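# Fit a spool piece between two spring-loaded pipe ends

## Task

Using any number of the three arms, insert the spool piece between the two pipe ends so that each of its ends is seated fully inside the raised ring on the flange facing it; the pipe ends are on springs and can be drawn back to make room. Arm mounting in the scene frame (metres, heading in degrees counter-clockwise from +x): arm1 at x=+0.55 y=+0.00 z=+0.72 heading +180; arm2 at x=+0.00 y=+0.65 z=+0.72 heading -90; arm3 at x=+0.00 y=-0.65 z=+0.72 heading +90. The fit only counts if it stays in place without any robot holding it, so at the end every gripper must release and every arm must move away.

## Robot and tools

Setup. Three identical i2rt Big YAM arms (arm1, arm2, arm3) sit on a table. Each has six revolute joints, a two-finger gripper and a wrist camera. A fixed room camera, cam_high, looks down on the scene. The hand can reach roughly 1.0 m from the joint1 axis. Because each joint moves at its own speed, the hand may sweep a wide, curved path between two postures, so plan clearances generously.

Frame. One shared scene frame is used: origin on the floor, +z up. The arm bases are at the positions given in the task. The hand point is halfway between the fingertips; its local z axis runs along the fingers and the fingers open and close along its local y axis. No line prints the feet's true poses.

Joints (all absolute targets, radians except the gripper): joint1_rad -2.879 to 2.879 (base yaw, positive is counter-clockwise seen from above, 0 unfolds the arm along its facing direction); joint2_rad 0 to 3.141 (shoulder; 0 has the upper arm lying back near horizontal, increasing lifts it up and over forward); joint3_rad 0 to 3.019 (elbow; 0 is folded flat, increasing opens it); joint4_rad -1.692 to 1.57 (hand pitch, positive tips fingers up); joint5_rad -1.57 to 1.57 (hand side swing, positive toward the arm's right); joint6_rad -2.094 to 2.094 (hand roll, positive clockwise viewed from behind the hand); gripper_m 0 to 0.093 metres, the fingertip gap. Completion tolerances are ±0.045, ±0.14, ±0.09, ±0.055, ±0.03, ±0.035 rad and ±0.003 m respectively. Each finger pad squeezes at most about 50 to 62 N.

execute_actions. Argument "actions" is a list holding either zero or one action. An action is an object keyed by "arm1", "arm2", "arm3"; each arm's value holds "joints", a map from joint name to its absolute target (not an offset). Include only the joints you want to set; omitted joints or arms may keep driving toward an earlier target. All listed motions begin at once and may finish at different moments; one action runs at most 15 s. Example: {"arm1": {"joints": {"gripper_m": 0.05}}, "arm2": {"joints": {"joint1_rad": 0.3}}}. Optional "cameras": a list from arm1_cam_wrist, arm2_cam_wrist, arm3_cam_wrist, cam_high, or "all"; omitted, null or ["all"] returns every camera, [] returns none. An empty actions list just reports state and pictures. Any unknown key, camera name or out-of-range number rejects the whole call and nothing moves.

wait: "seconds" from 0 to 10; sends nothing new and returns the same report as an empty action.

zoom_image: "camera" plus "region" [x0, y0, x1, y1] in pixels of that camera's most recent full image, origin top-left, no larger than 504 by 504. Wrist images are 504x504 fisheye; cam_high is 672x504.

finished_scene: "scene" is the number of the current scene; it is final and its result states whether the goal was met. Call it only after the spool sits unaided and the arms are clear. Replying with no tool call also ends things.

Reading results. Each result lists robot states, joint_positions, and images in the order named on the "pictures" line. joint_status tells how each commanded joint finished: reached, "off_target" (stopped short and may still push), "contact_stop" or "time_out" (target dropped and the joint holds in place, though a timed-out joint can keep a nearby target, within 0.375, 0.375, 0.113, 0.225, 0.075, 0.3 rad for joints 1 to 6, and move there later if freed). "joint command not followed", usually with a "cause:" line, means a safety check refused that arm's joint targets (often a self or inter-arm collision check); such joints read "not_followed" and may be retried automatically with later actions, while any gripper target is still applied. on_its_own lists what happened without being commanded; "held at" gives the held target, not the actual position. Sending a joint its reported position relieves a push. Tiny changes may not move a joint at all.

Calibration. Camera intrinsics and T_world_to_cam matrices (scene frame to camera, metres) are supplied for all four cameras; they are approximate, and wrist camera poses inherit errors from the joint readings.

Hazards. The arms do not halt on contact and can shove hard; prolonged pushing or holding a load heats motors. A MOTOR HOT line appears from 85 °C; at 100 °C an OVER-TEMPERATURE FAULT drops that arm and its joints read "limit_stop_at_motor_heat" until you resend targets. Avoid arms pressing against each other (this ends the run); the collision check ignores fingers, gripper housings and wrist cameras and may react late. Do not drop, slam or knock objects, and never push anything out of the work area. Loose objects may occasionally be nudged by outside disturbances. A reported stop cancels the remaining motion calls in that reply. The scene keeps running while you compose replies, holding your last command.

Each tool is called after "Request:" as name(argument=value, ...) on one line, values as JSON.

## Session

Request:
execute_actions(actions=[])

Scene clock: 0.00 s.
arm1.joint_positions: joint1_rad=-0.463 joint2_rad=+0.565 joint3_rad=+1.332 joint4_rad=-1.485 joint5_rad=+0.187 joint6_rad=-0.076 gripper_m=+0.095
arm1.joint_status: not commanded
arm1.hand: x=+0.3925 y=+0.1200 z=+1.2409 quat_wxyz=(-0.195, +0.880, -0.221, -0.374) (m; scene frame)
arm2.joint_positions: joint1_rad=-0.516 joint2_rad=+0.480 joint3_rad=+1.318 joint4_rad=-1.441 joint5_rad=-0.114 joint6_rad=-0.396 gripper_m=+0.095
arm2.joint_status: not commanded
arm2.hand: x=-0.0765 y=+0.4980 z=+1.2858 quat_wxyz=(-0.190, -0.657, -0.588, +0.432) (m; scene frame)
arm3.joint_positions: joint1_rad=-0.247 joint2_rad=+0.538 joint3_rad=+1.438 joint4_rad=-1.418 joint5_rad=-0.152 joint6_rad=+0.319 gripper_m=+0.095
arm3.joint_status: not commanded
arm3.hand: x=+0.0175 y=-0.4762 z=+1.3268 quat_wxyz=(-0.300, +0.444, -0.736, -0.414) (m; scene frame)
pictures: arm1_cam_wrist, arm2_cam_wrist, arm3_cam_wrist, cam_high
Images, in order (width x height): arm1_cam_wrist 504x504, arm2_cam_wrist 504x504, arm3_cam_wrist 504x504, cam_high 672x504.

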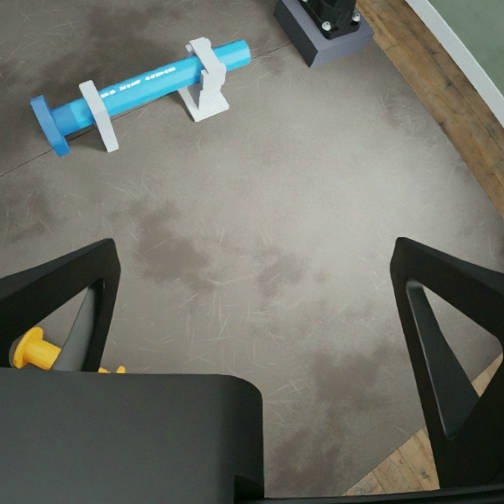

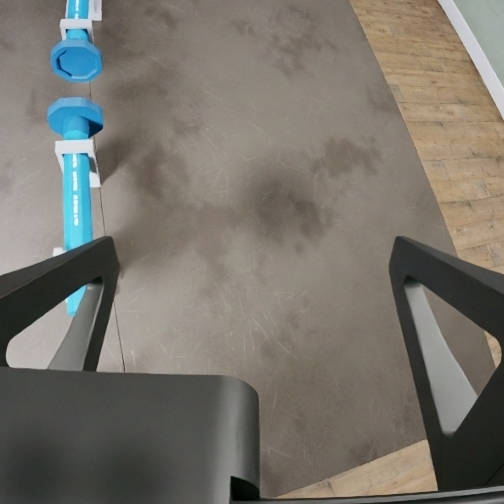

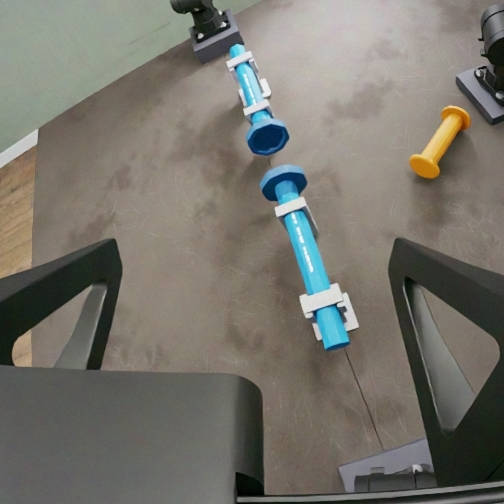

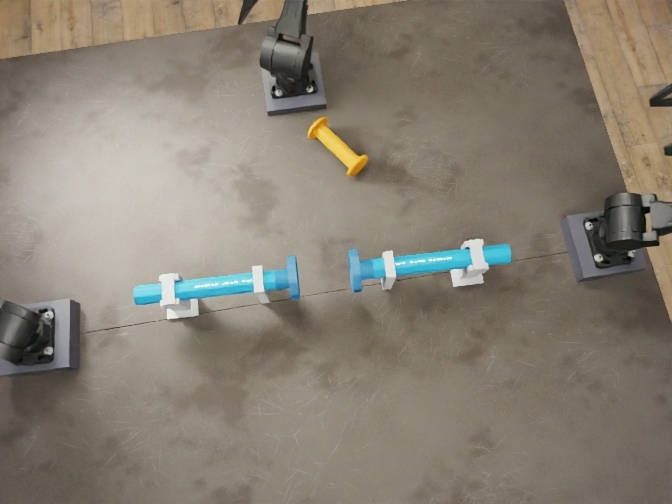

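Request:
zoom_image(camera="cam_high", region=[120, 100, 530, 340])

Request:
execute_actions(actions=[{"arm1":{"joints":{"joint1_rad":0,"joint2_rad":1.0,"joint3_rad":1.0,"joint4_rad":-1.57,"joint5_rad":0,"joint6_rad":0}},"arm2":{"joints":{"joint1_rad":0,"joint2_rad":1.3,"joint3_rad":1.3,"joint4_rad":-1.57,"joint5_rad":0,"joint6_rad":0}},"arm3":{"joints":{"joint1_rad":0,"joint2_rad":1.3,"joint3_rad":1.0,"joint4_rad":-1.27,"joint5_rad":0,"joint6_rad":0}}}])

Region (120, 100, 530, 340) of cam_high's 672x504 image, scaled by 1.229, with more detail than that image has; it fills the top 295 rows of this view, and the rest is white.

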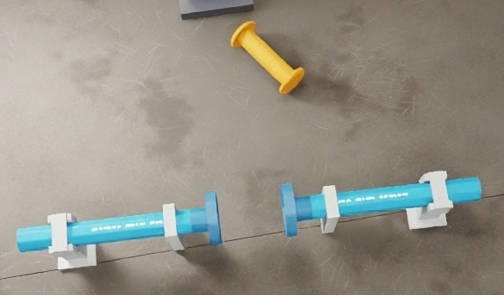

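Scene clock: 9.03 s.
arm1.joint_positions: joint1_rad=+0.001 joint2_rad=+1.001 joint3_rad=+0.972 joint4_rad=-1.558 joint5_rad=+0.001 joint6_rad=-0.013 gripper_m=+0.095
arm1.joint_status: all done
arm1.hand: x=+0.2983 y=+0.0054 z=+0.9741 quat_wxyz=(+0.000, +1.000, -0.002, +0.007) (m; scene frame)
arm2.joint_positions: joint1_rad=-0.004 joint2_rad=+1.301 joint3_rad=+1.296 joint4_rad=-1.561 joint5_rad=-0.002 joint6_rad=-0.010 gripper_m=+0.095
arm2.joint_status: all done
arm2.hand: x=-0.0195 y=+0.2839 z=+1.0431 quat_wxyz=(-0.006, -0.722, -0.691, +0.005) (m; scene frame)
arm3.joint_positions: joint1_rad=-0.008 joint2_rad=+1.287 joint3_rad=+0.981 joint4_rad=-1.271 joint5_rad=-0.003 joint6_rad=+0.010 gripper_m=+0.095
arm3.joint_status: all done
arm3.hand: x=+0.0050 y=-0.3087 z=+0.9199 quat_wxyz=(-0.004, +0.697, -0.717, -0.001) (m; scene frame)
pictures: arm1_cam_wrist, arm2_cam_wrist, arm3_cam_wrist, cam_high
camera_calibration (this result's frames):
arm1_cam_wrist: T_world_to_cam=[[0.00568042, 0.999967, -0.00587039, 0.00132231], [0.807874, -0.00112937, 0.589354, -0.811164], [0.589327, -0.00809031, -0.807854, 0.736158], [0, 0, 0, 1]] pos_world=[0.221473, 0.00371738, 1.07278]
arm2_cam_wrist: T_world_to_cam=[[-0.998704, 0.0508864, 0.000488574, -0.029075], [0.0418279, 0.815377, 0.577417, -0.826271], [0.0289843, 0.576689, -0.816449, 0.809389], [0, 0, 0, 1]] pos_world=[-0.0179357, 0.208436, 1.13794]
arm3_cam_wrist: T_world_to_cam=[[0.999591, -0.0282716, 0.00426177, -0.0180493], [-0.0255841, -0.817932, 0.574745, -0.775254], [-0.0127631, -0.574619, -0.818321, 0.699449], [0, 0, 0, 1]] pos_world=[0.00713482, -0.232699, 1.01802]
Images, in order (width x height): arm1_cam_wrist 504x504, arm2_cam_wrist 504x504, arm3_cam_wrist 504x504, cam_high 672x504.

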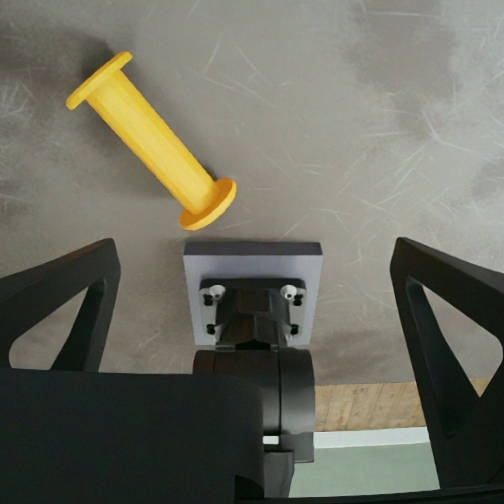

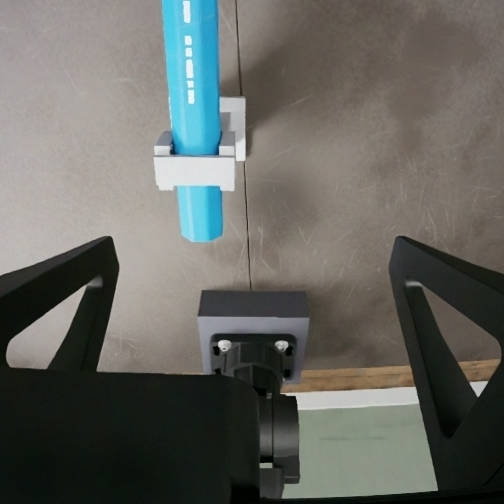

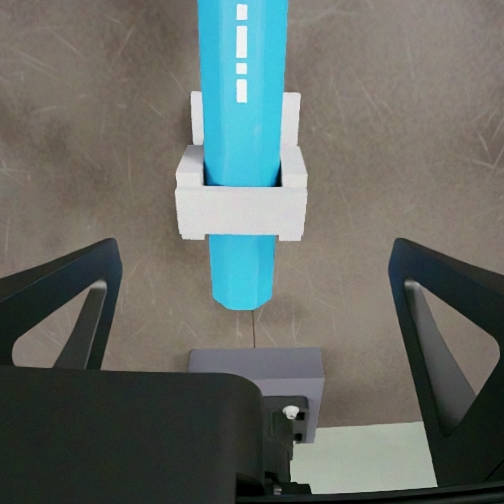

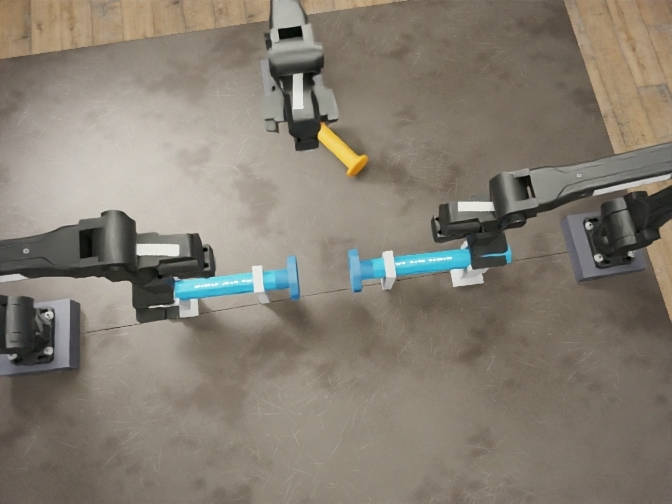

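Request:
execute_actions(actions=[{"arm1":{"joints":{"joint1_rad":0.426,"joint2_rad":1.094,"joint3_rad":0.6,"joint4_rad":-1.06,"joint6_rad":-0.18}},"arm2":{"joints":{"joint1_rad":0.08,"joint2_rad":1.56,"joint3_rad":1.1,"joint4_rad":-1.1,"joint6_rad":0.04}},"arm3":{"joints":{"joint2_rad":1.56,"joint3_rad":1.1,"joint4_rad":-1.1}}}])

Scene clock: 37.03 s.
arm1.joint_positions: joint1_rad=+0.424 joint2_rad=+1.105 joint3_rad=+0.590 joint4_rad=-1.074 joint5_rad=+0.001 joint6_rad=-0.167 gripper_m=+0.095
arm1.joint_status: all done
arm1.hand: x=+0.3289 y=-0.0943 z=+0.8107 quat_wxyz=(-0.002, +0.959, +0.282, +0.007) (m; scene frame)
arm2.joint_positions: joint1_rad=+0.079 joint2_rad=+1.571 joint3_rad=+1.089 joint4_rad=-1.111 joint5_rad=-0.002 joint6_rad=+0.030 gripper_m=+0.095
arm2.joint_status: all done
arm2.hand: x=+0.0124 y=+0.2281 z=+0.8641 quat_wxyz=(+0.004, -0.707, -0.707, -0.004) (m; scene frame)
arm3.joint_positions: joint1_rad=-0.008 joint2_rad=+1.566 joint3_rad=+1.075 joint4_rad=-1.107 joint5_rad=-0.003 joint6_rad=+0.010 gripper_m=+0.095
arm3.joint_status: all done
arm3.hand: x=+0.0067 y=-0.2333 z=+0.8526 quat_wxyz=(+0.004, +0.697, -0.717, +0.006) (m; scene frame)
pictures: arm1_cam_wrist, arm2_cam_wrist, arm3_cam_wrist, cam_high
camera_calibration (this result's frames):
arm1_cam_wrist: T_world_to_cam=[[-0.540526, 0.841294, -0.00745386, 0.265789], [0.67674, 0.44003, 0.590251, -0.655682], [0.499855, 0.314002, -0.807185, 0.644528], [0, 0, 0, 1]] pos_world=[0.265222, -0.13747, 0.909252]
arm2_cam_wrist: T_world_to_cam=[[-0.999968, 0.00782402, 0.00174444, 0.0145307], [0.00731077, 0.800862, 0.598804, -0.693573], [0.003288, 0.598798, -0.800894, 0.676323], [0, 0, 0, 1]] pos_world=[0.0173771, 0.150362, 0.956952]
arm3_cam_wrist: T_world_to_cam=[[0.999589, -0.0283111, 0.00448228, -0.0175771], [-0.0254781, -0.805919, 0.591477, -0.686296], [-0.013133, -0.591349, -0.806309, 0.673555], [0, 0, 0, 1]] pos_world=[0.00893017, -0.15529, 0.949101]
Images, in order (width x height): arm1_cam_wrist 504x504, arm2_cam_wrist 504x504, arm3_cam_wrist 504x504, cam_high 672x504.

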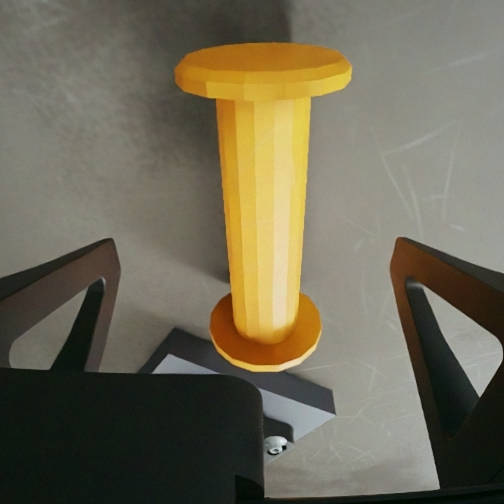

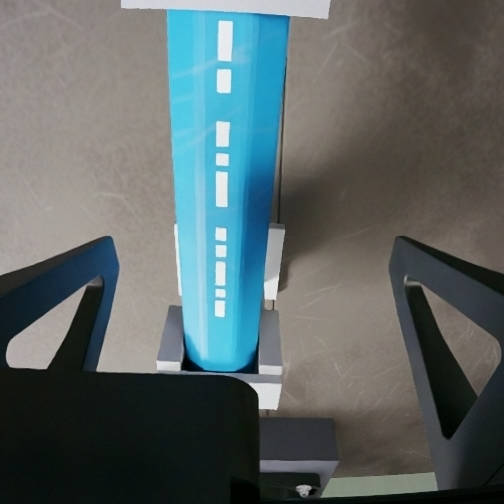

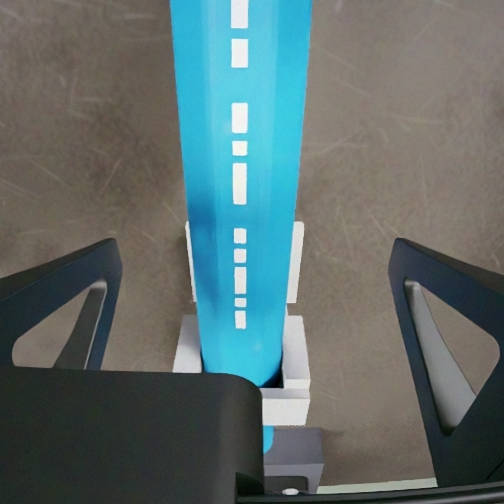

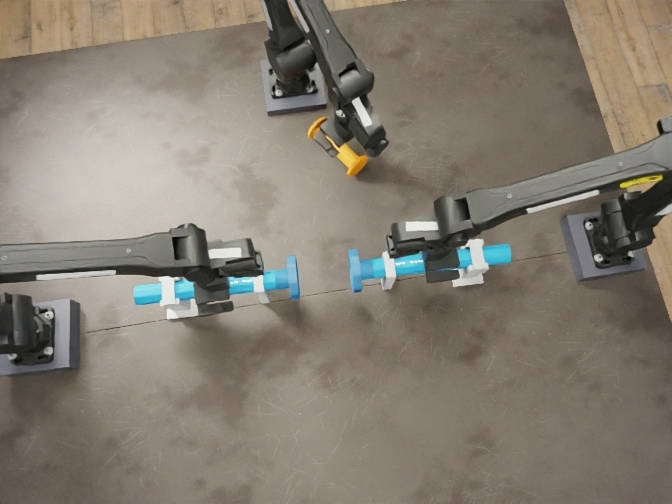

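Request:
execute_actions(actions=[{"arm1":{"joints":{"joint1_rad":0.39,"joint2_rad":1.13,"joint3_rad":0.45,"joint4_rad":-0.85,"joint6_rad":-0.21}},"arm2":{"joints":{"joint1_rad":0.11,"joint2_rad":1.64,"joint3_rad":1.01,"joint4_rad":-0.91,"joint6_rad":0.1}},"arm3":{"joints":{"joint1_rad":0.015,"joint2_rad":1.64,"joint3_rad":1.04,"joint4_rad":-0.94,"joint6_rad":0.04}}}])

Scene clock: 49.77 s.
arm1.joint_positions: joint1_rad=+0.394 joint2_rad=+1.128 joint3_rad=+0.435 joint4_rad=-0.865 joint5_rad=+0.001 joint6_rad=-0.197 gripper_m=+0.095
arm1.joint_status: all done
arm1.hand: x=+0.3469 y=-0.0794 z=+0.7570 quat_wxyz=(+0.000, +0.959, +0.282, -0.008) (m; scene frame)
arm2.joint_positions: joint1_rad=+0.102 joint2_rad=+1.637 joint3_rad=+1.010 joint4_rad=-0.920 joint5_rad=-0.002 joint6_rad=+0.090 gripper_m=+0.095
arm2.joint_status: all done
arm2.hand: x=+0.0222 y=+0.2214 z=+0.8116 quat_wxyz=(-0.013, -0.720, -0.693, +0.011) (m; scene frame)
arm3.joint_positions: joint1_rad=+0.003 joint2_rad=+1.636 joint3_rad=+1.039 joint4_rad=-0.948 joint5_rad=-0.002 joint6_rad=+0.030 gripper_m=+0.095
arm3.joint_status: all done
arm3.hand: x=+0.0027 y=-0.2143 z=+0.8126 quat_wxyz=(-0.015, +0.694, -0.720, -0.013) (m; scene frame)
pictures: arm1_cam_wrist, arm2_cam_wrist, arm3_cam_wrist, cam_high
camera_calibration (this result's frames):
arm1_cam_wrist: T_world_to_cam=[[-0.541316, 0.840817, -0.00196583, 0.258746], [0.692874, 0.447392, 0.565479, -0.628984], [0.476344, 0.304741, -0.82476, 0.608233], [0, 0, 0, 1]] pos_world=[0.286141, -0.121509, 0.857832]
arm2_cam_wrist: T_world_to_cam=[[-0.998981, 0.0451056, -0.00172988, 0.018981], [0.0363273, 0.826128, 0.56231, -0.63337], [0.0267925, 0.561674, -0.826925, 0.6671], [0, 0, 0, 1]] pos_world=[0.024097, 0.147696, 0.907825]
arm3_cam_wrist: T_world_to_cam=[[0.999281, -0.0377334, 0.00365853, -0.0141995], [-0.0335618, -0.835652, 0.548233, -0.618621], [-0.0176294, -0.547962, -0.836317, 0.686178], [0, 0, 0, 1]] pos_world=[0.00552414, -0.141488, 0.913063]
Images, in order (width x height): arm1_cam_wrist 504x504, arm2_cam_wrist 504x504, arm3_cam_wrist 504x504, cam_high 672x504.

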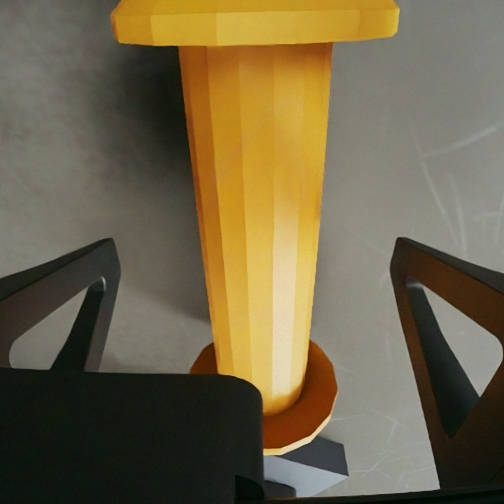

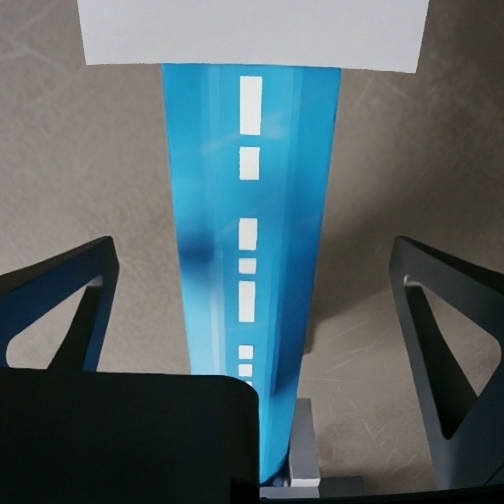

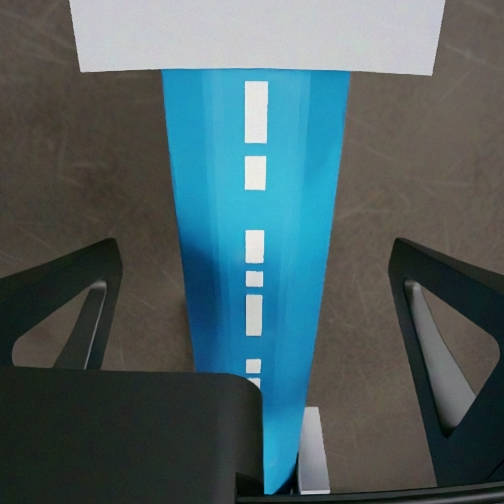

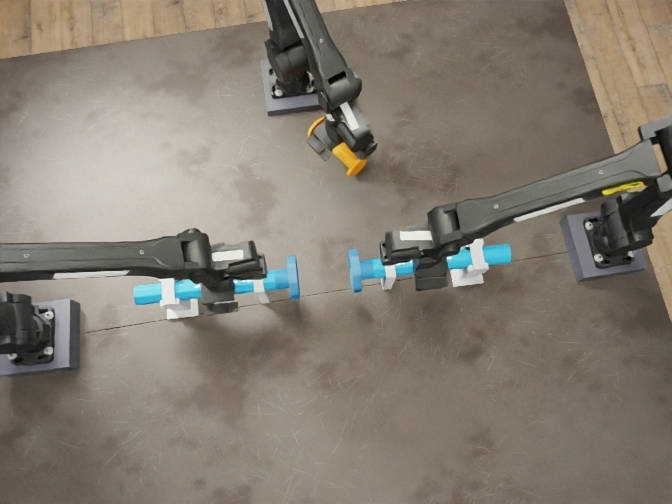

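Request:
execute_actions(actions=[{"arm1":{"joints":{"joint2_rad":1.17,"joint3_rad":0.42,"joint4_rad":-0.8}},"arm2":{"joints":{"joint3_rad":0.95,"joint4_rad":-0.88}},"arm3":{"joints":{"joint3_rad":0.98,"joint4_rad":-0.91}}}], cameras=[])

Request:
execute_actions(actions=[{"arm1":{"joints":{"gripper_m":0}},"arm2":{"joints":{"gripper_m":0}},"arm3":{"joints":{"gripper_m":0}}}])

Scene clock: 56.80 s.
arm1.joint_positions: joint1_rad=+0.394 joint2_rad=+1.168 joint3_rad=+0.415 joint4_rad=-0.814 joint5_rad=+0.001 joint6_rad=-0.197 gripper_m=+0.095
arm1.joint_status: all done
arm1.hand: x=+0.3493 y=-0.0785 z=+0.7436 quat_wxyz=(+0.000, +0.959, +0.282, -0.003) (m; scene frame)
arm2.joint_positions: joint1_rad=+0.102 joint2_rad=+1.637 joint3_rad=+0.951 joint4_rad=-0.889 joint5_rad=-0.002 joint6_rad=+0.090 gripper_m=+0.095
arm2.joint_status: all done
arm2.hand: x=+0.0211 y=+0.2418 z=+0.7935 quat_wxyz=(-0.002, -0.721, -0.693, +0.002) (m; scene frame)
arm3.joint_positions: joint1_rad=+0.003 joint2_rad=+1.636 joint3_rad=+0.978 joint4_rad=-0.918 joint5_rad=-0.002 joint6_rad=+0.030 gripper_m=+0.095
arm3.joint_status: all done
arm3.hand: x=+0.0027 y=-0.2352 z=+0.7933 quat_wxyz=(-0.004, +0.694, -0.720, -0.002) (m; scene frame)
pictures: none
No camera images: the call's "cameras" was empty. Leave "cameras" out to get every camera's image.

Scene clock: 57.53 s.
arm1.joint_positions: joint1_rad=+0.394 joint2_rad=+1.168 joint3_rad=+0.415 joint4_rad=-0.812 joint5_rad=+0.001 joint6_rad=-0.199 gripper_m=+0.035
arm1.joint_status: gripper_m off_target (ended at +0.035, target +0.000)
arm1.hand: x=+0.3488 y=-0.0786 z=+0.7436 quat_wxyz=(+0.000, +0.959, +0.283, -0.004) (m; scene frame)
arm2.joint_positions: joint1_rad=+0.109 joint2_rad=+1.637 joint3_rad=+0.951 joint4_rad=-0.887 joint5_rad=-0.009 joint6_rad=+0.104 gripper_m=+0.039
arm2.joint_status: gripper_m off_target (ended at +0.039, target +0.000)
arm2.hand: x=+0.0253 y=+0.2414 z=+0.7934 quat_wxyz=(-0.005, -0.723, -0.691, +0.000) (m; scene frame)
arm3.joint_positions: joint1_rad=+0.005 joint2_rad=+1.636 joint3_rad=+0.978 joint4_rad=-0.918 joint5_rad=-0.003 joint6_rad=+0.032 gripper_m=+0.038
arm3.joint_status: gripper_m off_target (ended at +0.038, target +0.000)
arm3.hand: x=+0.0018 y=-0.2351 z=+0.7933 quat_wxyz=(-0.004, +0.694, -0.720, -0.002) (m; scene frame)
pictures: arm1_cam_wrist, arm2_cam_wrist, arm3_cam_wrist, cam_high
camera_calibration (this result's frames):
arm1_cam_wrist: T_world_to_cam=[[-0.542256, 0.840206, -0.00344295, 0.260407], [0.68833, 0.44658, 0.571636, -0.626094], [0.481829, 0.307603, -0.8205, 0.591162], [0, 0, 0, 1]] pos_world=[0.287328, -0.121037, 0.843843]
arm2_cam_wrist: T_world_to_cam=[[-0.998627, 0.0519784, -0.00645906, 0.023264], [0.0384216, 0.810755, 0.584123, -0.653458], [0.0355985, 0.583073, -0.811639, 0.623196], [0, 0, 0, 1]] pos_world=[0.0261542, 0.165217, 0.887661]
arm3_cam_wrist: T_world_to_cam=[[0.999292, -0.0374151, 0.00383916, -0.0140408], [-0.0328578, -0.818759, 0.573197, -0.641347], [-0.0183029, -0.572917, -0.819409, 0.639382], [0, 0, 0, 1]] pos_world=[0.00466014, -0.159321, 0.891587]
Images, in order (width x height): arm1_cam_wrist 504x504, arm2_cam_wrist 504x504, arm3_cam_wrist 504x504, cam_high 672x504.

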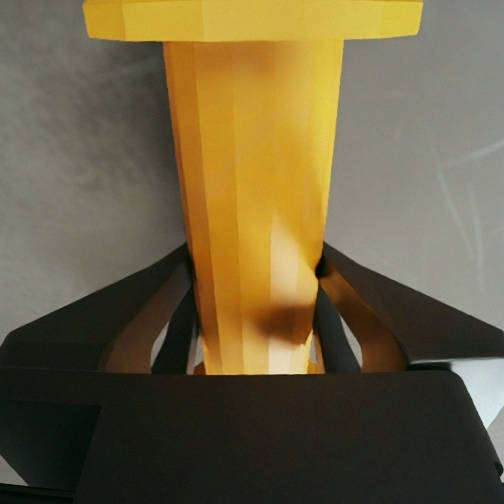

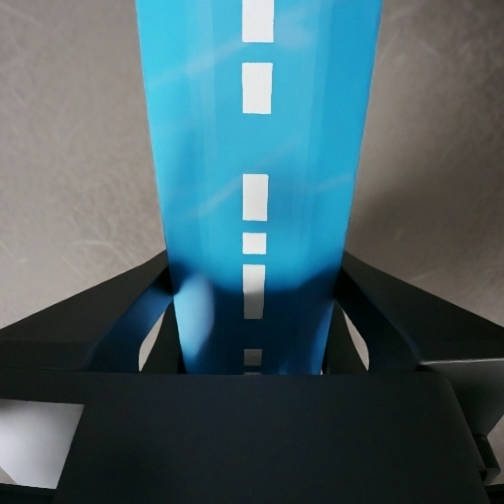

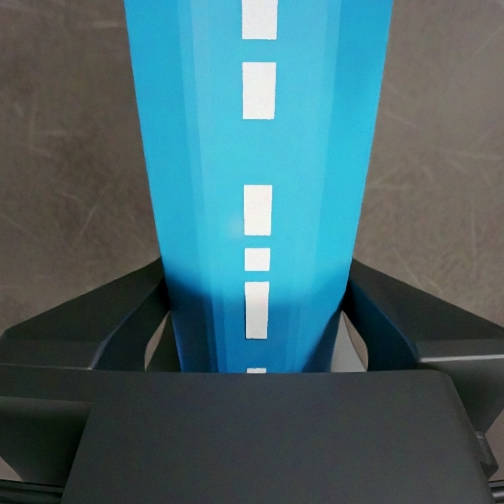

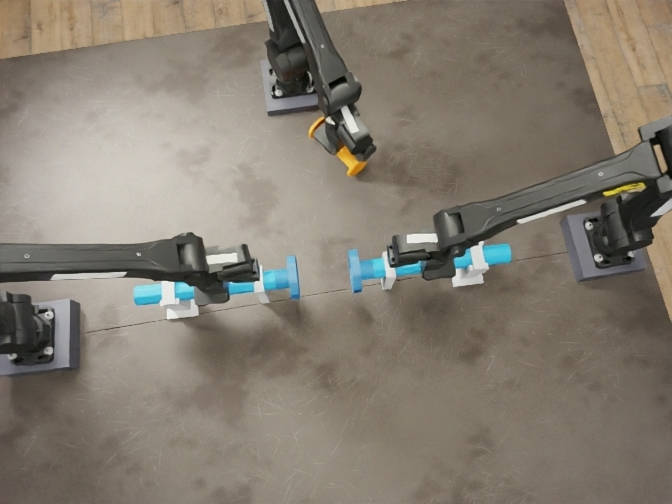

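Request:
execute_actions(actions=[{"arm1":{"joints":{"joint3_rad":0.95,"joint4_rad":-1.33}},"arm2":{"joints":{"joint2_rad":1.54,"joint3_rad":0.85}},"arm3":{"joints":{"joint2_rad":1.54,"joint3_rad":0.88}}}], cameras=["cam_high"])

Request:
execute_actions(actions=[{"arm1":{"joints":{"joint1_rad":0.02,"joint2_rad":1.78,"joint3_rad":1.46,"joint4_rad":-1.22,"joint6_rad":-1.53}}}], cameras=["cam_high","arm1_cam_wrist"])

Scene clock: 69.67 s.
arm1.joint_positions: joint1_rad=+0.394 joint2_rad=+1.179 joint3_rad=+0.902 joint4_rad=-1.317 joint5_rad=+0.001 joint6_rad=-0.199 gripper_m=+0.035
arm1.joint_status: all done
arm1.hand: x=+0.2697 y=-0.1098 z=+0.9015 quat_wxyz=(-0.002, +0.959, +0.283, +0.010) (m; scene frame)
arm2.joint_positions: joint1_rad=+0.110 joint2_rad=+1.589 joint3_rad=+0.888 joint4_rad=-0.836 joint5_rad=-0.012 joint6_rad=+0.112 gripper_m=+0.039
arm2.joint_status: all done
arm2.hand: x=+0.0254 y=+0.2539 z=+0.7935 quat_wxyz=(-0.021, -0.725, -0.688, +0.011) (m; scene frame)
arm3.joint_positions: joint1_rad=+0.005 joint2_rad=+1.588 joint3_rad=+0.917 joint4_rad=-0.873 joint5_rad=-0.003 joint6_rad=+0.035 gripper_m=+0.038
arm3.joint_status: all done
arm3.hand: x=+0.0017 y=-0.2486 z=+0.7934 quat_wxyz=(-0.015, +0.693, -0.721, -0.013) (m; scene frame)
pictures: cam_high
Images, in order (width x height): cam_high 672x504.

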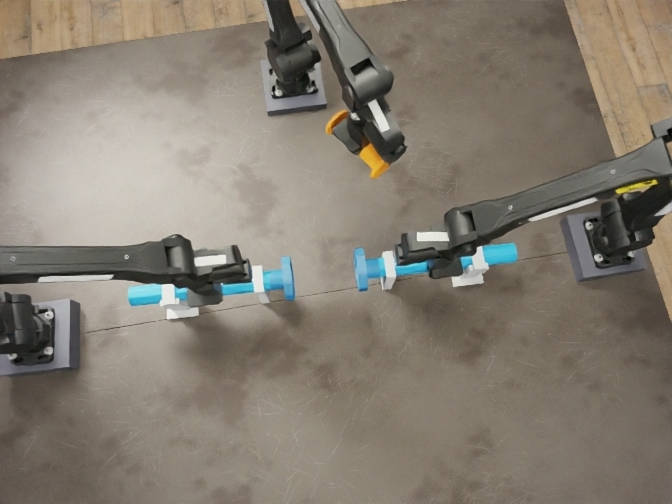

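Scene clock: 72.93 s.
arm1.joint_positions: joint1_rad=-0.009 joint2_rad=+1.767 joint3_rad=+1.401 joint4_rad=-1.275 joint5_rad=+0.026 joint6_rad=-1.404 gripper_m=+0.035
arm1.joint_status: joint6_rad time_out (moved -1.206 of -1.331); the others done
arm1.on_its_own: joint6_rad reads -1.404 and still pushes toward -1.530 since a time_out
arm1.hand: x=+0.0488 y=+0.0190 z=+0.8527 quat_wxyz=(+0.012, +0.772, +0.635, +0.034) (m; scene frame)
arm2.joint_positions: joint1_rad=+0.110 joint2_rad=+1.587 joint3_rad=+0.887 joint4_rad=-0.835 joint5_rad=-0.018 joint6_rad=+0.122 gripper_m=+0.039
arm2.joint_status: not commanded
arm2.hand: x=+0.0266 y=+0.2542 z=+0.7937 quat_wxyz=(-0.023, -0.728, -0.685, +0.009) (m; scene frame)
arm3.joint_positions: joint1_rad=+0.005 joint2_rad=+1.585 joint3_rad=+0.913 joint4_rad=-0.871 joint5_rad=-0.003 joint6_rad=+0.037 gripper_m=+0.038
arm3.joint_status: not commanded
arm3.hand: x=+0.0016 y=-0.2497 z=+0.7934 quat_wxyz=(-0.016, +0.692, -0.721, -0.014) (m; scene frame)
pictures: arm1_cam_wrist, cam_high
camera_calibration (this result's frames):
arm1_cam_wrist: T_world_to_cam=[[-0.978661, 0.19384, -0.0681767, 0.1049], [0.113768, 0.787456, 0.60578, -0.533116], [0.17111, 0.585098, -0.792706, 0.781372], [0, 0, 0, 1]] pos_world=[0.0296117, -0.0577068, 0.949501]
Images, in order (width x height): arm1_cam_wrist 504x504, cam_high 672x504.

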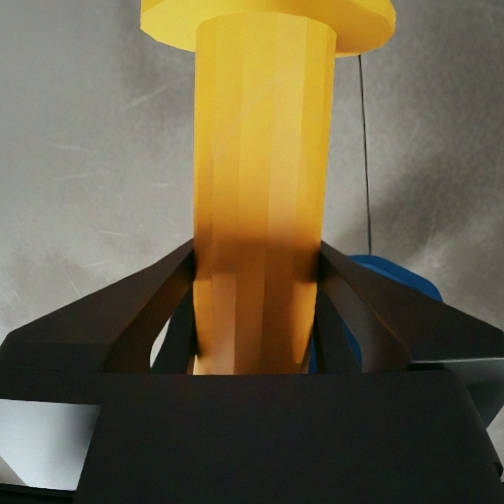

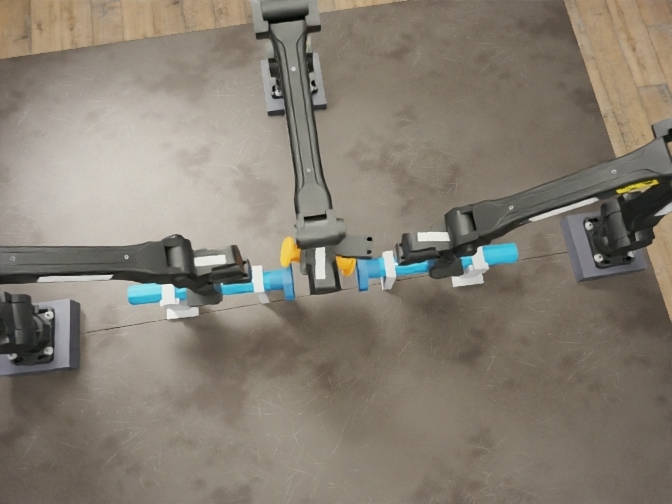

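Request:
execute_actions(actions=[{"arm1":{"joints":{"joint2_rad":1.6,"joint3_rad":1.4,"joint4_rad":-1.33,"joint6_rad":-1.41}}}], cameras=[])

Request:
execute_actions(actions=[{"arm1":{"joints":{"joint2_rad":1.5,"joint3_rad":0.85,"joint4_rad":-0.9,"joint6_rad":-1.53}}}], cameras=["cam_high","arm1_cam_wrist"])

Scene clock: 77.63 s.
arm1.joint_positions: joint1_rad=+0.020 joint2_rad=+1.607 joint3_rad=+1.378 joint4_rad=-1.319 joint5_rad=+0.001 joint6_rad=-1.415 gripper_m=+0.035
arm1.joint_status: all done
arm1.hand: x=+0.0695 y=+0.0001 z=+0.9198 quat_wxyz=(-0.009, +0.760, +0.650, -0.010) (m; scene frame)
arm2.joint_positions: joint1_rad=+0.110 joint2_rad=+1.586 joint3_rad=+0.887 joint4_rad=-0.834 joint5_rad=-0.013 joint6_rad=+0.115 gripper_m=+0.039
arm2.joint_status: not commanded
arm2.hand: x=+0.0256 y=+0.2539 z=+0.7941 quat_wxyz=(-0.022, -0.726, -0.688, +0.012) (m; scene frame)
arm3.joint_positions: joint1_rad=+0.005 joint2_rad=+1.585 joint3_rad=+0.913 joint4_rad=-0.871 joint5_rad=-0.003 joint6_rad=+0.037 gripper_m=+0.038
arm3.joint_status: not commanded
arm3.hand: x=+0.0016 y=-0.2497 z=+0.7934 quat_wxyz=(-0.016, +0.692, -0.721, -0.014) (m; scene frame)
pictures: none
No camera images: the call's "cameras" was empty. Leave "cameras" out to get every camera's image.

Scene clock: 78.90 s.
arm1.joint_positions: joint1_rad=+0.020 joint2_rad=+1.519 joint3_rad=+0.827 joint4_rad=-0.914 joint5_rad=+0.001 joint6_rad=-1.518 gripper_m=+0.035
arm1.joint_status: all done
arm1.hand: x=+0.1949 y=+0.0001 z=+0.7680 quat_wxyz=(+0.011, +0.725, +0.689, +0.012) (m; scene frame)
arm2.joint_positions: joint1_rad=+0.110 joint2_rad=+1.586 joint3_rad=+0.887 joint4_rad=-0.834 joint5_rad=-0.013 joint6_rad=+0.115 gripper_m=+0.039
arm2.joint_status: not commanded
arm2.hand: x=+0.0256 y=+0.2539 z=+0.7941 quat_wxyz=(-0.022, -0.726, -0.688, +0.012) (m; scene frame)
arm3.joint_positions: joint1_rad=+0.005 joint2_rad=+1.585 joint3_rad=+0.913 joint4_rad=-0.871 joint5_rad=-0.003 joint6_rad=+0.037 gripper_m=+0.038
arm3.joint_status: not commanded
arm3.hand: x=+0.0016 y=-0.2497 z=+0.7934 quat_wxyz=(-0.016, +0.692, -0.721, -0.014) (m; scene frame)
pictures: arm1_cam_wrist, cam_high
camera_calibration (this result's frames):
arm1_cam_wrist: T_world_to_cam=[[-0.997857, 0.051987, -0.0397358, 0.227623], [0.0193887, 0.814909, 0.579265, -0.444795], [0.0624953, 0.577253, -0.814171, 0.737961], [0, 0, 0, 1]] pos_world=[0.18964, -0.0753561, 0.867525]
Images, in order (width x height): arm1_cam_wrist 504x504, cam_high 672x504.

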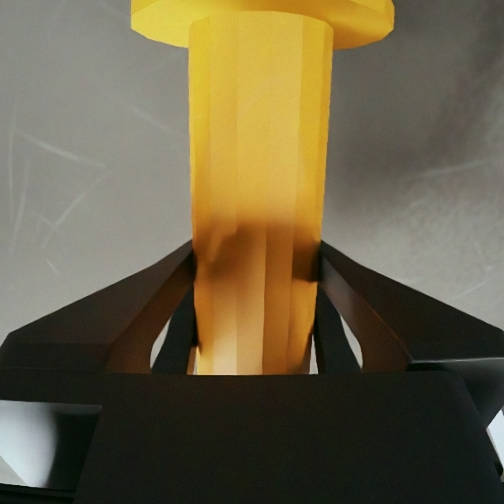

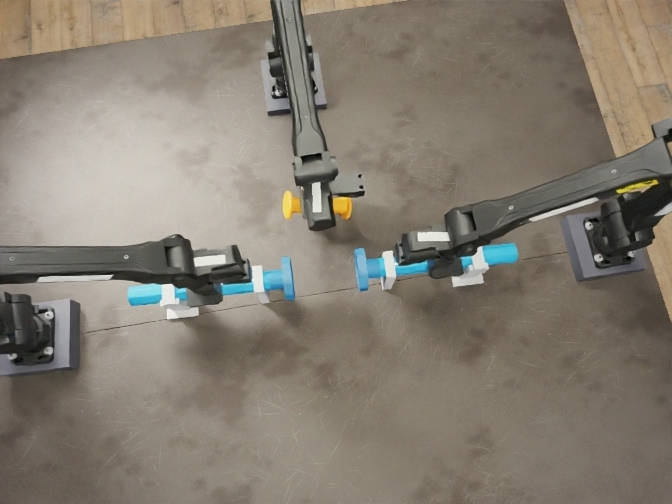

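Press down to level it, then regrip.

Request:
execute_actions(actions=[{"arm1":{"joints":{"joint3_rad":0.76,"joint4_rad":-0.78}}}], cameras=["arm1_cam_wrist"])

Request:
execute_actions(actions=[{"arm1":{"joints":{"gripper_m":0.05}}}], cameras=["arm1_cam_wrist"])

Request:
execute_actions(actions=[{"arm1":{"joints":{"gripper_m":0.0}}}], cameras=["cam_high","arm1_cam_wrist"])

Scene clock: 84.97 s.
arm1.joint_positions: joint1_rad=+0.020 joint2_rad=+1.491 joint3_rad=+0.768 joint4_rad=-0.802 joint5_rad=-0.004 joint6_rad=-1.523 gripper_m=+0.035
arm1.joint_status: all done
arm1.hand: x=+0.1932 y=-0.0007 z=+0.7603 quat_wxyz=(-0.015, +0.723, +0.690, -0.019) (m; scene frame)
arm2.joint_positions: joint1_rad=+0.110 joint2_rad=+1.586 joint3_rad=+0.887 joint4_rad=-0.834 joint5_rad=-0.013 joint6_rad=+0.115 gripper_m=+0.039
arm2.joint_status: not commanded
arm2.hand: x=+0.0256 y=+0.2539 z=+0.7941 quat_wxyz=(-0.022, -0.726, -0.688, +0.012) (m; scene frame)
arm3.joint_positions: joint1_rad=+0.005 joint2_rad=+1.585 joint3_rad=+0.913 joint4_rad=-0.871 joint5_rad=-0.003 joint6_rad=+0.037 gripper_m=+0.038
arm3.joint_status: not commanded
arm3.hand: x=+0.0016 y=-0.2497 z=+0.7934 quat_wxyz=(-0.016, +0.692, -0.721, -0.014) (m; scene frame)
pictures: arm1_cam_wrist
camera_calibration (this result's frames):
arm1_cam_wrist: T_world_to_cam=[[-0.998026, 0.0474362, 0.0411659, 0.164214], [0.062468, 0.817783, 0.572126, -0.442557], [-0.00652536, 0.573568, -0.819132, 0.749371], [0, 0, 0, 1]] pos_world=[0.196425, -0.075689, 0.860273]
Images, in order (width x height): arm1_cam_wrist 504x504.

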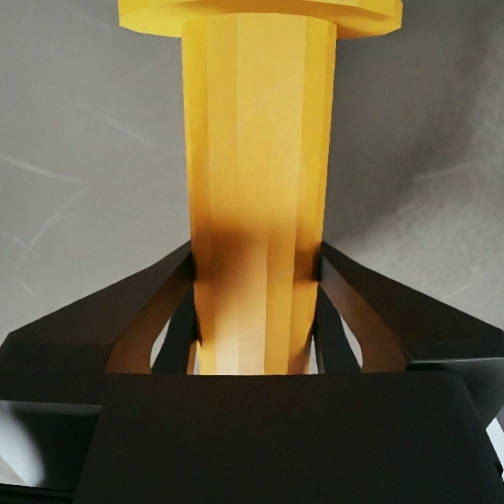

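Scene clock: 85.73 s.
arm1.joint_positions: joint1_rad=+0.020 joint2_rad=+1.492 joint3_rad=+0.756 joint4_rad=-0.793 joint5_rad=-0.002 joint6_rad=-1.523 gripper_m=+0.050
arm1.joint_status: all done
arm1.hand: x=+0.1968 y=-0.0005 z=+0.7567 quat_wxyz=(-0.014, +0.723, +0.690, -0.017) (m; scene frame)
arm2.joint_positions: joint1_rad=+0.110 joint2_rad=+1.586 joint3_rad=+0.887 joint4_rad=-0.834 joint5_rad=-0.013 joint6_rad=+0.115 gripper_m=+0.039
arm2.joint_status: not commanded
arm2.hand: x=+0.0256 y=+0.2539 z=+0.7941 quat_wxyz=(-0.022, -0.726, -0.688, +0.012) (m; scene frame)
arm3.joint_positions: joint1_rad=+0.005 joint2_rad=+1.585 joint3_rad=+0.913 joint4_rad=-0.871 joint5_rad=-0.003 joint6_rad=+0.037 gripper_m=+0.038
arm3.joint_status: not commanded
arm3.hand: x=+0.0016 y=-0.2497 z=+0.7934 quat_wxyz=(-0.016, +0.692, -0.721, -0.014) (m; scene frame)
pictures: arm1_cam_wrist
camera_calibration (this result's frames):
arm1_cam_wrist: T_world_to_cam=[[-0.998144, 0.0474416, 0.0381761, 0.170186], [0.0607629, 0.817123, 0.573252, -0.441431], [-0.00399857, 0.574508, -0.818489, 0.745392], [0, 0, 0, 1]] pos_world=[0.199673, -0.0756041, 0.856649]
Images, in order (width x height): arm1_cam_wrist 504x504.

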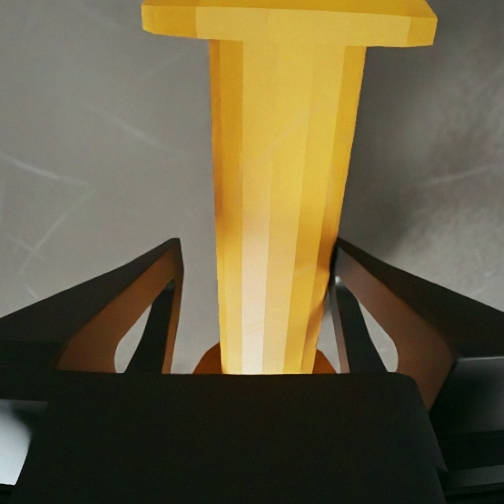

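Scene clock: 86.33 s.
arm1.joint_positions: joint1_rad=+0.020 joint2_rad=+1.493 joint3_rad=+0.756 joint4_rad=-0.789 joint5_rad=-0.002 joint6_rad=-1.523 gripper_m=+0.035
arm1.joint_status: gripper_m off_target (ended at +0.035, target +0.000)
arm1.hand: x=+0.1960 y=-0.0005 z=+0.7566 quat_wxyz=(-0.015, +0.723, +0.690, -0.019) (m; scene frame)
arm2.joint_positions: joint1_rad=+0.110 joint2_rad=+1.586 joint3_rad=+0.887 joint4_rad=-0.834 joint5_rad=-0.013 joint6_rad=+0.115 gripper_m=+0.039
arm2.joint_status: not commanded
arm2.hand: x=+0.0256 y=+0.2539 z=+0.7941 quat_wxyz=(-0.022, -0.726, -0.688, +0.012) (m; scene frame)
arm3.joint_positions: joint1_rad=+0.005 joint2_rad=+1.585 joint3_rad=+0.913 joint4_rad=-0.871 joint5_rad=-0.003 joint6_rad=+0.037 gripper_m=+0.038
arm3.joint_status: not commanded
arm3.hand: x=+0.0016 y=-0.2497 z=+0.7934 quat_wxyz=(-0.016, +0.692, -0.721, -0.014) (m; scene frame)
pictures: arm1_cam_wrist, cam_high
camera_calibration (this result's frames):
arm1_cam_wrist: T_world_to_cam=[[-0.998025, 0.0470629, 0.0416046, 0.166783], [0.0624217, 0.817139, 0.573051, -0.441444], [-0.0070273, 0.574516, -0.818463, 0.745806], [0, 0, 0, 1]] pos_world=[0.19925, -0.0756055, 0.856445]
Images, in order (width x height): arm1_cam_wrist 504x504, cam_high 672x504.

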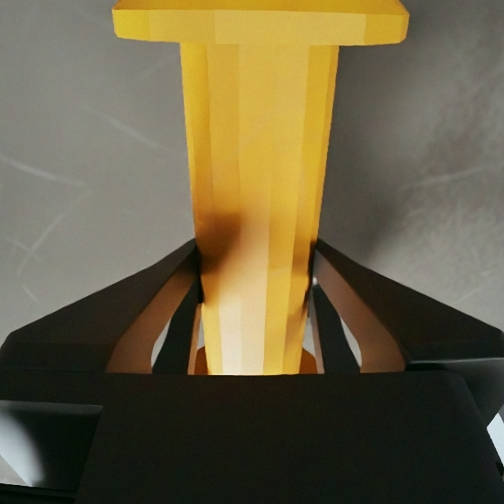

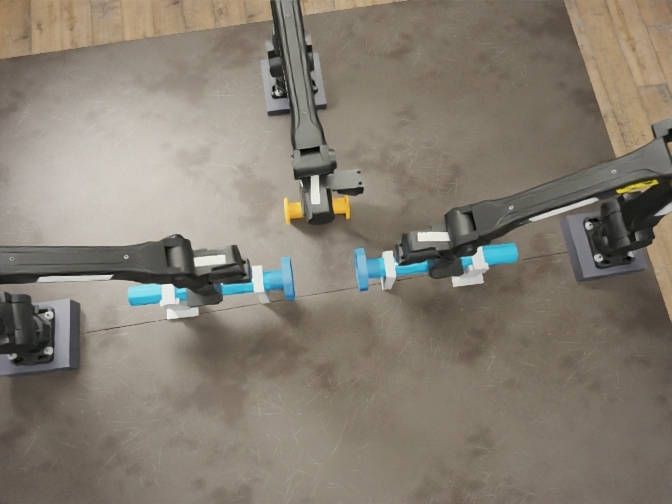

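Request:
execute_actions(actions=[{"arm1":{"joints":{"gripper_m":0.07}}}], cameras=[])

Request:
execute_actions(actions=[{"arm1":{"joints":{"joint2_rad":1.54}},"arm2":{"joints":{"joint2_rad":1.42,"joint3_rad":0.74,"joint4_rad":-0.97}},"arm3":{"joints":{"joint2_rad":1.42,"joint3_rad":0.77,"joint4_rad":-1.0}}}], cameras=[])

Request:
execute_actions(actions=[{"arm1":{"joints":{"gripper_m":0.0}}}], cameras=["cam_high","arm1_cam_wrist"])

Scene clock: 92.10 s.
arm1.joint_positions: joint1_rad=+0.020 joint2_rad=+1.493 joint3_rad=+0.756 joint4_rad=-0.789 joint5_rad=-0.002 joint6_rad=-1.523 gripper_m=+0.070
arm1.joint_status: all done
arm1.hand: x=+0.1962 y=-0.0005 z=+0.7563 quat_wxyz=(-0.015, +0.723, +0.690, -0.018) (m; scene frame)
arm2.joint_positions: joint1_rad=+0.110 joint2_rad=+1.586 joint3_rad=+0.887 joint4_rad=-0.834 joint5_rad=-0.013 joint6_rad=+0.115 gripper_m=+0.039
arm2.joint_status: not commanded
arm2.hand: x=+0.0256 y=+0.2539 z=+0.7941 quat_wxyz=(-0.022, -0.726, -0.688, +0.012) (m; scene frame)
arm3.joint_positions: joint1_rad=+0.005 joint2_rad=+1.585 joint3_rad=+0.913 joint4_rad=-0.871 joint5_rad=-0.003 joint6_rad=+0.037 gripper_m=+0.038
arm3.joint_status: not commanded
arm3.hand: x=+0.0016 y=-0.2497 z=+0.7934 quat_wxyz=(-0.016, +0.692, -0.721, -0.014) (m; scene frame)
pictures: none
No camera images: the call's "cameras" was empty. Leave "cameras" out to get every camera's image.

Scene clock: 93.97 s.
arm1.joint_positions: joint1_rad=+0.020 joint2_rad=+1.540 joint3_rad=+0.756 joint4_rad=-0.789 joint5_rad=-0.002 joint6_rad=-1.523 gripper_m=+0.070
arm1.joint_status: all done
arm1.hand: x=+0.2021 y=-0.0005 z=+0.7409 quat_wxyz=(+0.001, +0.723, +0.691, -0.001) (m; scene frame)
arm2.joint_positions: joint1_rad=+0.112 joint2_rad=+1.542 joint3_rad=+0.834 joint4_rad=-0.799 joint5_rad=-0.016 joint6_rad=+0.118 gripper_m=+0.039
arm2.joint_status: joint3_rad time_out (moved -0.053 of -0.147); joint4_rad time_out (moved +0.035 of -0.136); the others done
arm2.on_its_own: joint3_rad reads +0.834 and still pushes toward +0.740 since a time_out; joint4_rad reads -0.799 and still pushes toward -0.970 since a time_out
arm2.hand: x=+0.0261 y=+0.2665 z=+0.7944 quat_wxyz=(-0.033, -0.726, -0.687, +0.018) (m; scene frame)
arm3.joint_positions: joint1_rad=+0.005 joint2_rad=+1.546 joint3_rad=+0.867 joint4_rad=-0.840 joint5_rad=-0.004 joint6_rad=+0.037 gripper_m=+0.038
arm3.joint_status: joint3_rad time_out (moved -0.045 of -0.143); joint4_rad time_out (moved +0.031 of -0.129); the others done
arm3.on_its_own: joint3_rad reads +0.867 and still pushes toward +0.770 since a time_out; joint4_rad reads -0.840 and still pushes toward -1.000 since a time_out
arm3.hand: x=+0.0014 y=-0.2599 z=+0.7941 quat_wxyz=(-0.024, +0.692, -0.721, -0.023) (m; scene frame)
pictures: none
No camera images: the call's "cameras" was empty. Leave "cameras" out to get every camera's image.

not run: a stop came earlier in this reply.

Request:
execute_actions(actions=[{"arm1":{"joints":{"gripper_m":0.0}},"arm2":{"joints":{"joint2_rad":1.46,"joint3_rad":0.77,"joint4_rad":-0.85}},"arm3":{"joints":{"joint2_rad":1.46,"joint3_rad":0.80,"joint4_rad":-0.89}}}], cameras=[])

Request:
execute_actions(actions=[{"arm1":{"joints":{"joint2_rad":1.6,"joint3_rad":1.42,"joint4_rad":-1.35}}}], cameras=[])

Request:
execute_actions(actions=[{"arm1":{"joints":{"joint2_rad":1.75,"joint3_rad":1.59}}}], cameras=["cam_high","arm1_cam_wrist"])

Scene clock: 101.73 s.
arm1.joint_positions: joint1_rad=+0.020 joint2_rad=+1.540 joint3_rad=+0.755 joint4_rad=-0.786 joint5_rad=-0.002 joint6_rad=-1.524 gripper_m=+0.034
arm1.joint_status: gripper_m off_target (ended at +0.034, target +0.000)
arm1.hand: x=+0.2017 y=-0.0004 z=+0.7409 quat_wxyz=(+0.000, +0.723, +0.691, -0.002) (m; scene frame)
arm2.joint_positions: joint1_rad=+0.112 joint2_rad=+1.534 joint3_rad=+0.822 joint4_rad=-0.770 joint5_rad=-0.016 joint6_rad=+0.119 gripper_m=+0.039
arm2.joint_status: joint4_rad time_out (moved +0.029 of -0.051); the others done
arm2.on_its_own: joint4_rad reads -0.770 and still pushes toward -0.850 since a time_out
arm2.hand: x=+0.0262 y=+0.2643 z=+0.7944 quat_wxyz=(-0.043, -0.726, -0.686, +0.027) (m; scene frame)
arm3.joint_positions: joint1_rad=+0.005 joint2_rad=+1.538 joint3_rad=+0.856 joint4_rad=-0.813 joint5_rad=-0.004 joint6_rad=+0.037 gripper_m=+0.038
arm3.joint_status: joint4_rad time_out (moved +0.028 of -0.050); the others done
arm3.on_its_own: joint4_rad reads -0.813 and still pushes toward -0.890 since a time_out
arm3.hand: x=+0.0015 y=-0.2577 z=+0.7939 quat_wxyz=(-0.032, +0.692, -0.721, -0.031) (m; scene frame)
pictures: none
No camera images: the call's "cameras" was empty. Leave "cameras" out to get every camera's image.

not run: a stop came earlier in this reply.

not run: a stop came earlier in this reply.

Request:
execute_actions(actions=[{"arm1":{"joints":{"joint2_rad":1.6,"joint3_rad":1.42,"joint4_rad":-1.35}}}], cameras=[])

Request:
execute_actions(actions=[{"arm1":{"joints":{"joint2_rad":1.75,"joint3_rad":1.59}}}], cameras=["cam_high","arm1_cam_wrist"])

Scene clock: 105.80 s.
arm1.joint_positions: joint1_rad=+0.020 joint2_rad=+1.612 joint3_rad=+1.371 joint4_rad=-1.337 joint5_rad=-0.002 joint6_rad=-1.524 gripper_m=+0.034
arm1.joint_status: all done
arm1.hand: x=+0.0761 y=-0.0004 z=+0.9146 quat_wxyz=(+0.003, +0.723, +0.691, +0.001) (m; scene frame)
arm2.joint_positions: joint1_rad=+0.112 joint2_rad=+1.534 joint3_rad=+0.822 joint4_rad=-0.770 joint5_rad=-0.016 joint6_rad=+0.119 gripper_m=+0.039
arm2.joint_status: not commanded
arm2.on_its_own: joint4_rad reads -0.770 and still pushes toward -0.850 since a time_out
arm2.hand: x=+0.0262 y=+0.2643 z=+0.7944 quat_wxyz=(-0.043, -0.726, -0.686, +0.027) (m; scene frame)
arm3.joint_positions: joint1_rad=+0.005 joint2_rad=+1.538 joint3_rad=+0.856 joint4_rad=-0.813 joint5_rad=-0.004 joint6_rad=+0.037 gripper_m=+0.038
arm3.joint_status: not commanded
arm3.on_its_own: joint4_rad reads -0.813 and still pushes toward -0.890 since a time_out
arm3.hand: x=+0.0015 y=-0.2577 z=+0.7939 quat_wxyz=(-0.032, +0.692, -0.721, -0.031) (m; scene frame)
pictures: none
No camera images: the call's "cameras" was empty. Leave "cameras" out to get every camera's image.

Scene clock: 106.73 s.
arm1.joint_positions: joint1_rad=+0.020 joint2_rad=+1.776 joint3_rad=+1.530 joint4_rad=-1.344 joint5_rad=-0.002 joint6_rad=-1.524 gripper_m=+0.034
arm1.joint_status: all done
arm1.hand: x=+0.0191 y=-0.0005 z=+0.8944 quat_wxyz=(+0.006, +0.723, +0.691, +0.005) (m; scene frame)
arm2.joint_positions: joint1_rad=+0.112 joint2_rad=+1.534 joint3_rad=+0.822 joint4_rad=-0.770 joint5_rad=-0.016 joint6_rad=+0.119 gripper_m=+0.039
arm2.joint_status: not commanded
arm2.on_its_own: joint4_rad reads -0.770 and still pushes toward -0.850 since a time_out
arm2.hand: x=+0.0262 y=+0.2643 z=+0.7944 quat_wxyz=(-0.043, -0.726, -0.686, +0.027) (m; scene frame)
arm3.joint_positions: joint1_rad=+0.005 joint2_rad=+1.538 joint3_rad=+0.856 joint4_rad=-0.813 joint5_rad=-0.004 joint6_rad=+0.037 gripper_m=+0.038
arm3.joint_status: not commanded
arm3.on_its_own: joint4_rad reads -0.813 and still pushes toward -0.890 since a time_out
arm3.hand: x=+0.0015 y=-0.2577 z=+0.7939 quat_wxyz=(-0.032, +0.692, -0.721, -0.031) (m; scene frame)
pictures: arm1_cam_wrist, cam_high
camera_calibration (this result's frames):
arm1_cam_wrist: T_world_to_cam=[[-0.99867, 0.0462647, -0.0227366, 0.0421059], [0.0247067, 0.816673, 0.576571, -0.511812], [0.0452433, 0.575243, -0.81673, 0.854893], [0, 0, 0, 1]] pos_world=[0.0160169, -0.0757362, 0.99427]
Images, in order (width x height): arm1_cam_wrist 504x504, cam_high 672x504.

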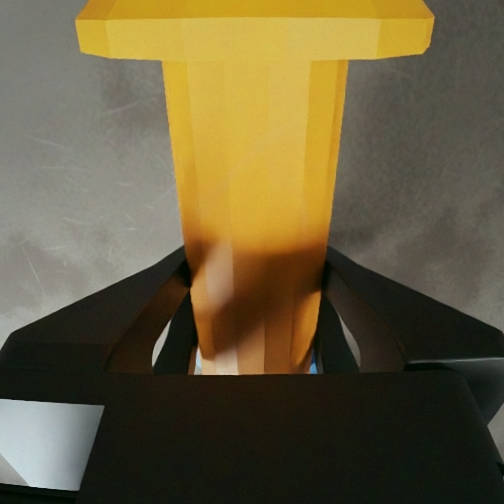

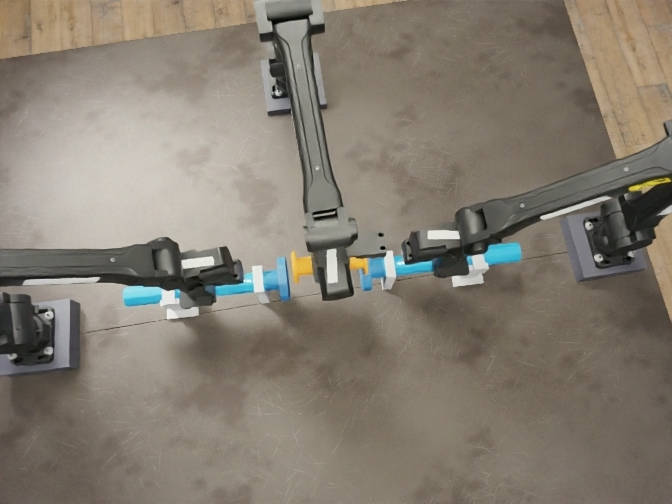

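Request:
zoom_image(camera="cam_high", region=[240, 220, 420, 320])

Region (240, 220, 420, 320) of cam_high's 672x504 image, scaled by 2.800, with more detail than that image has.

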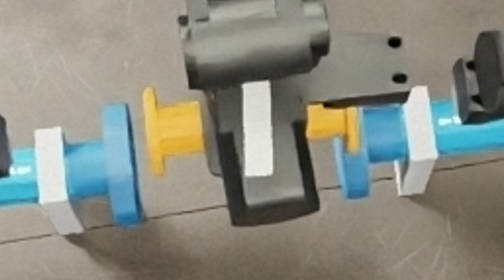

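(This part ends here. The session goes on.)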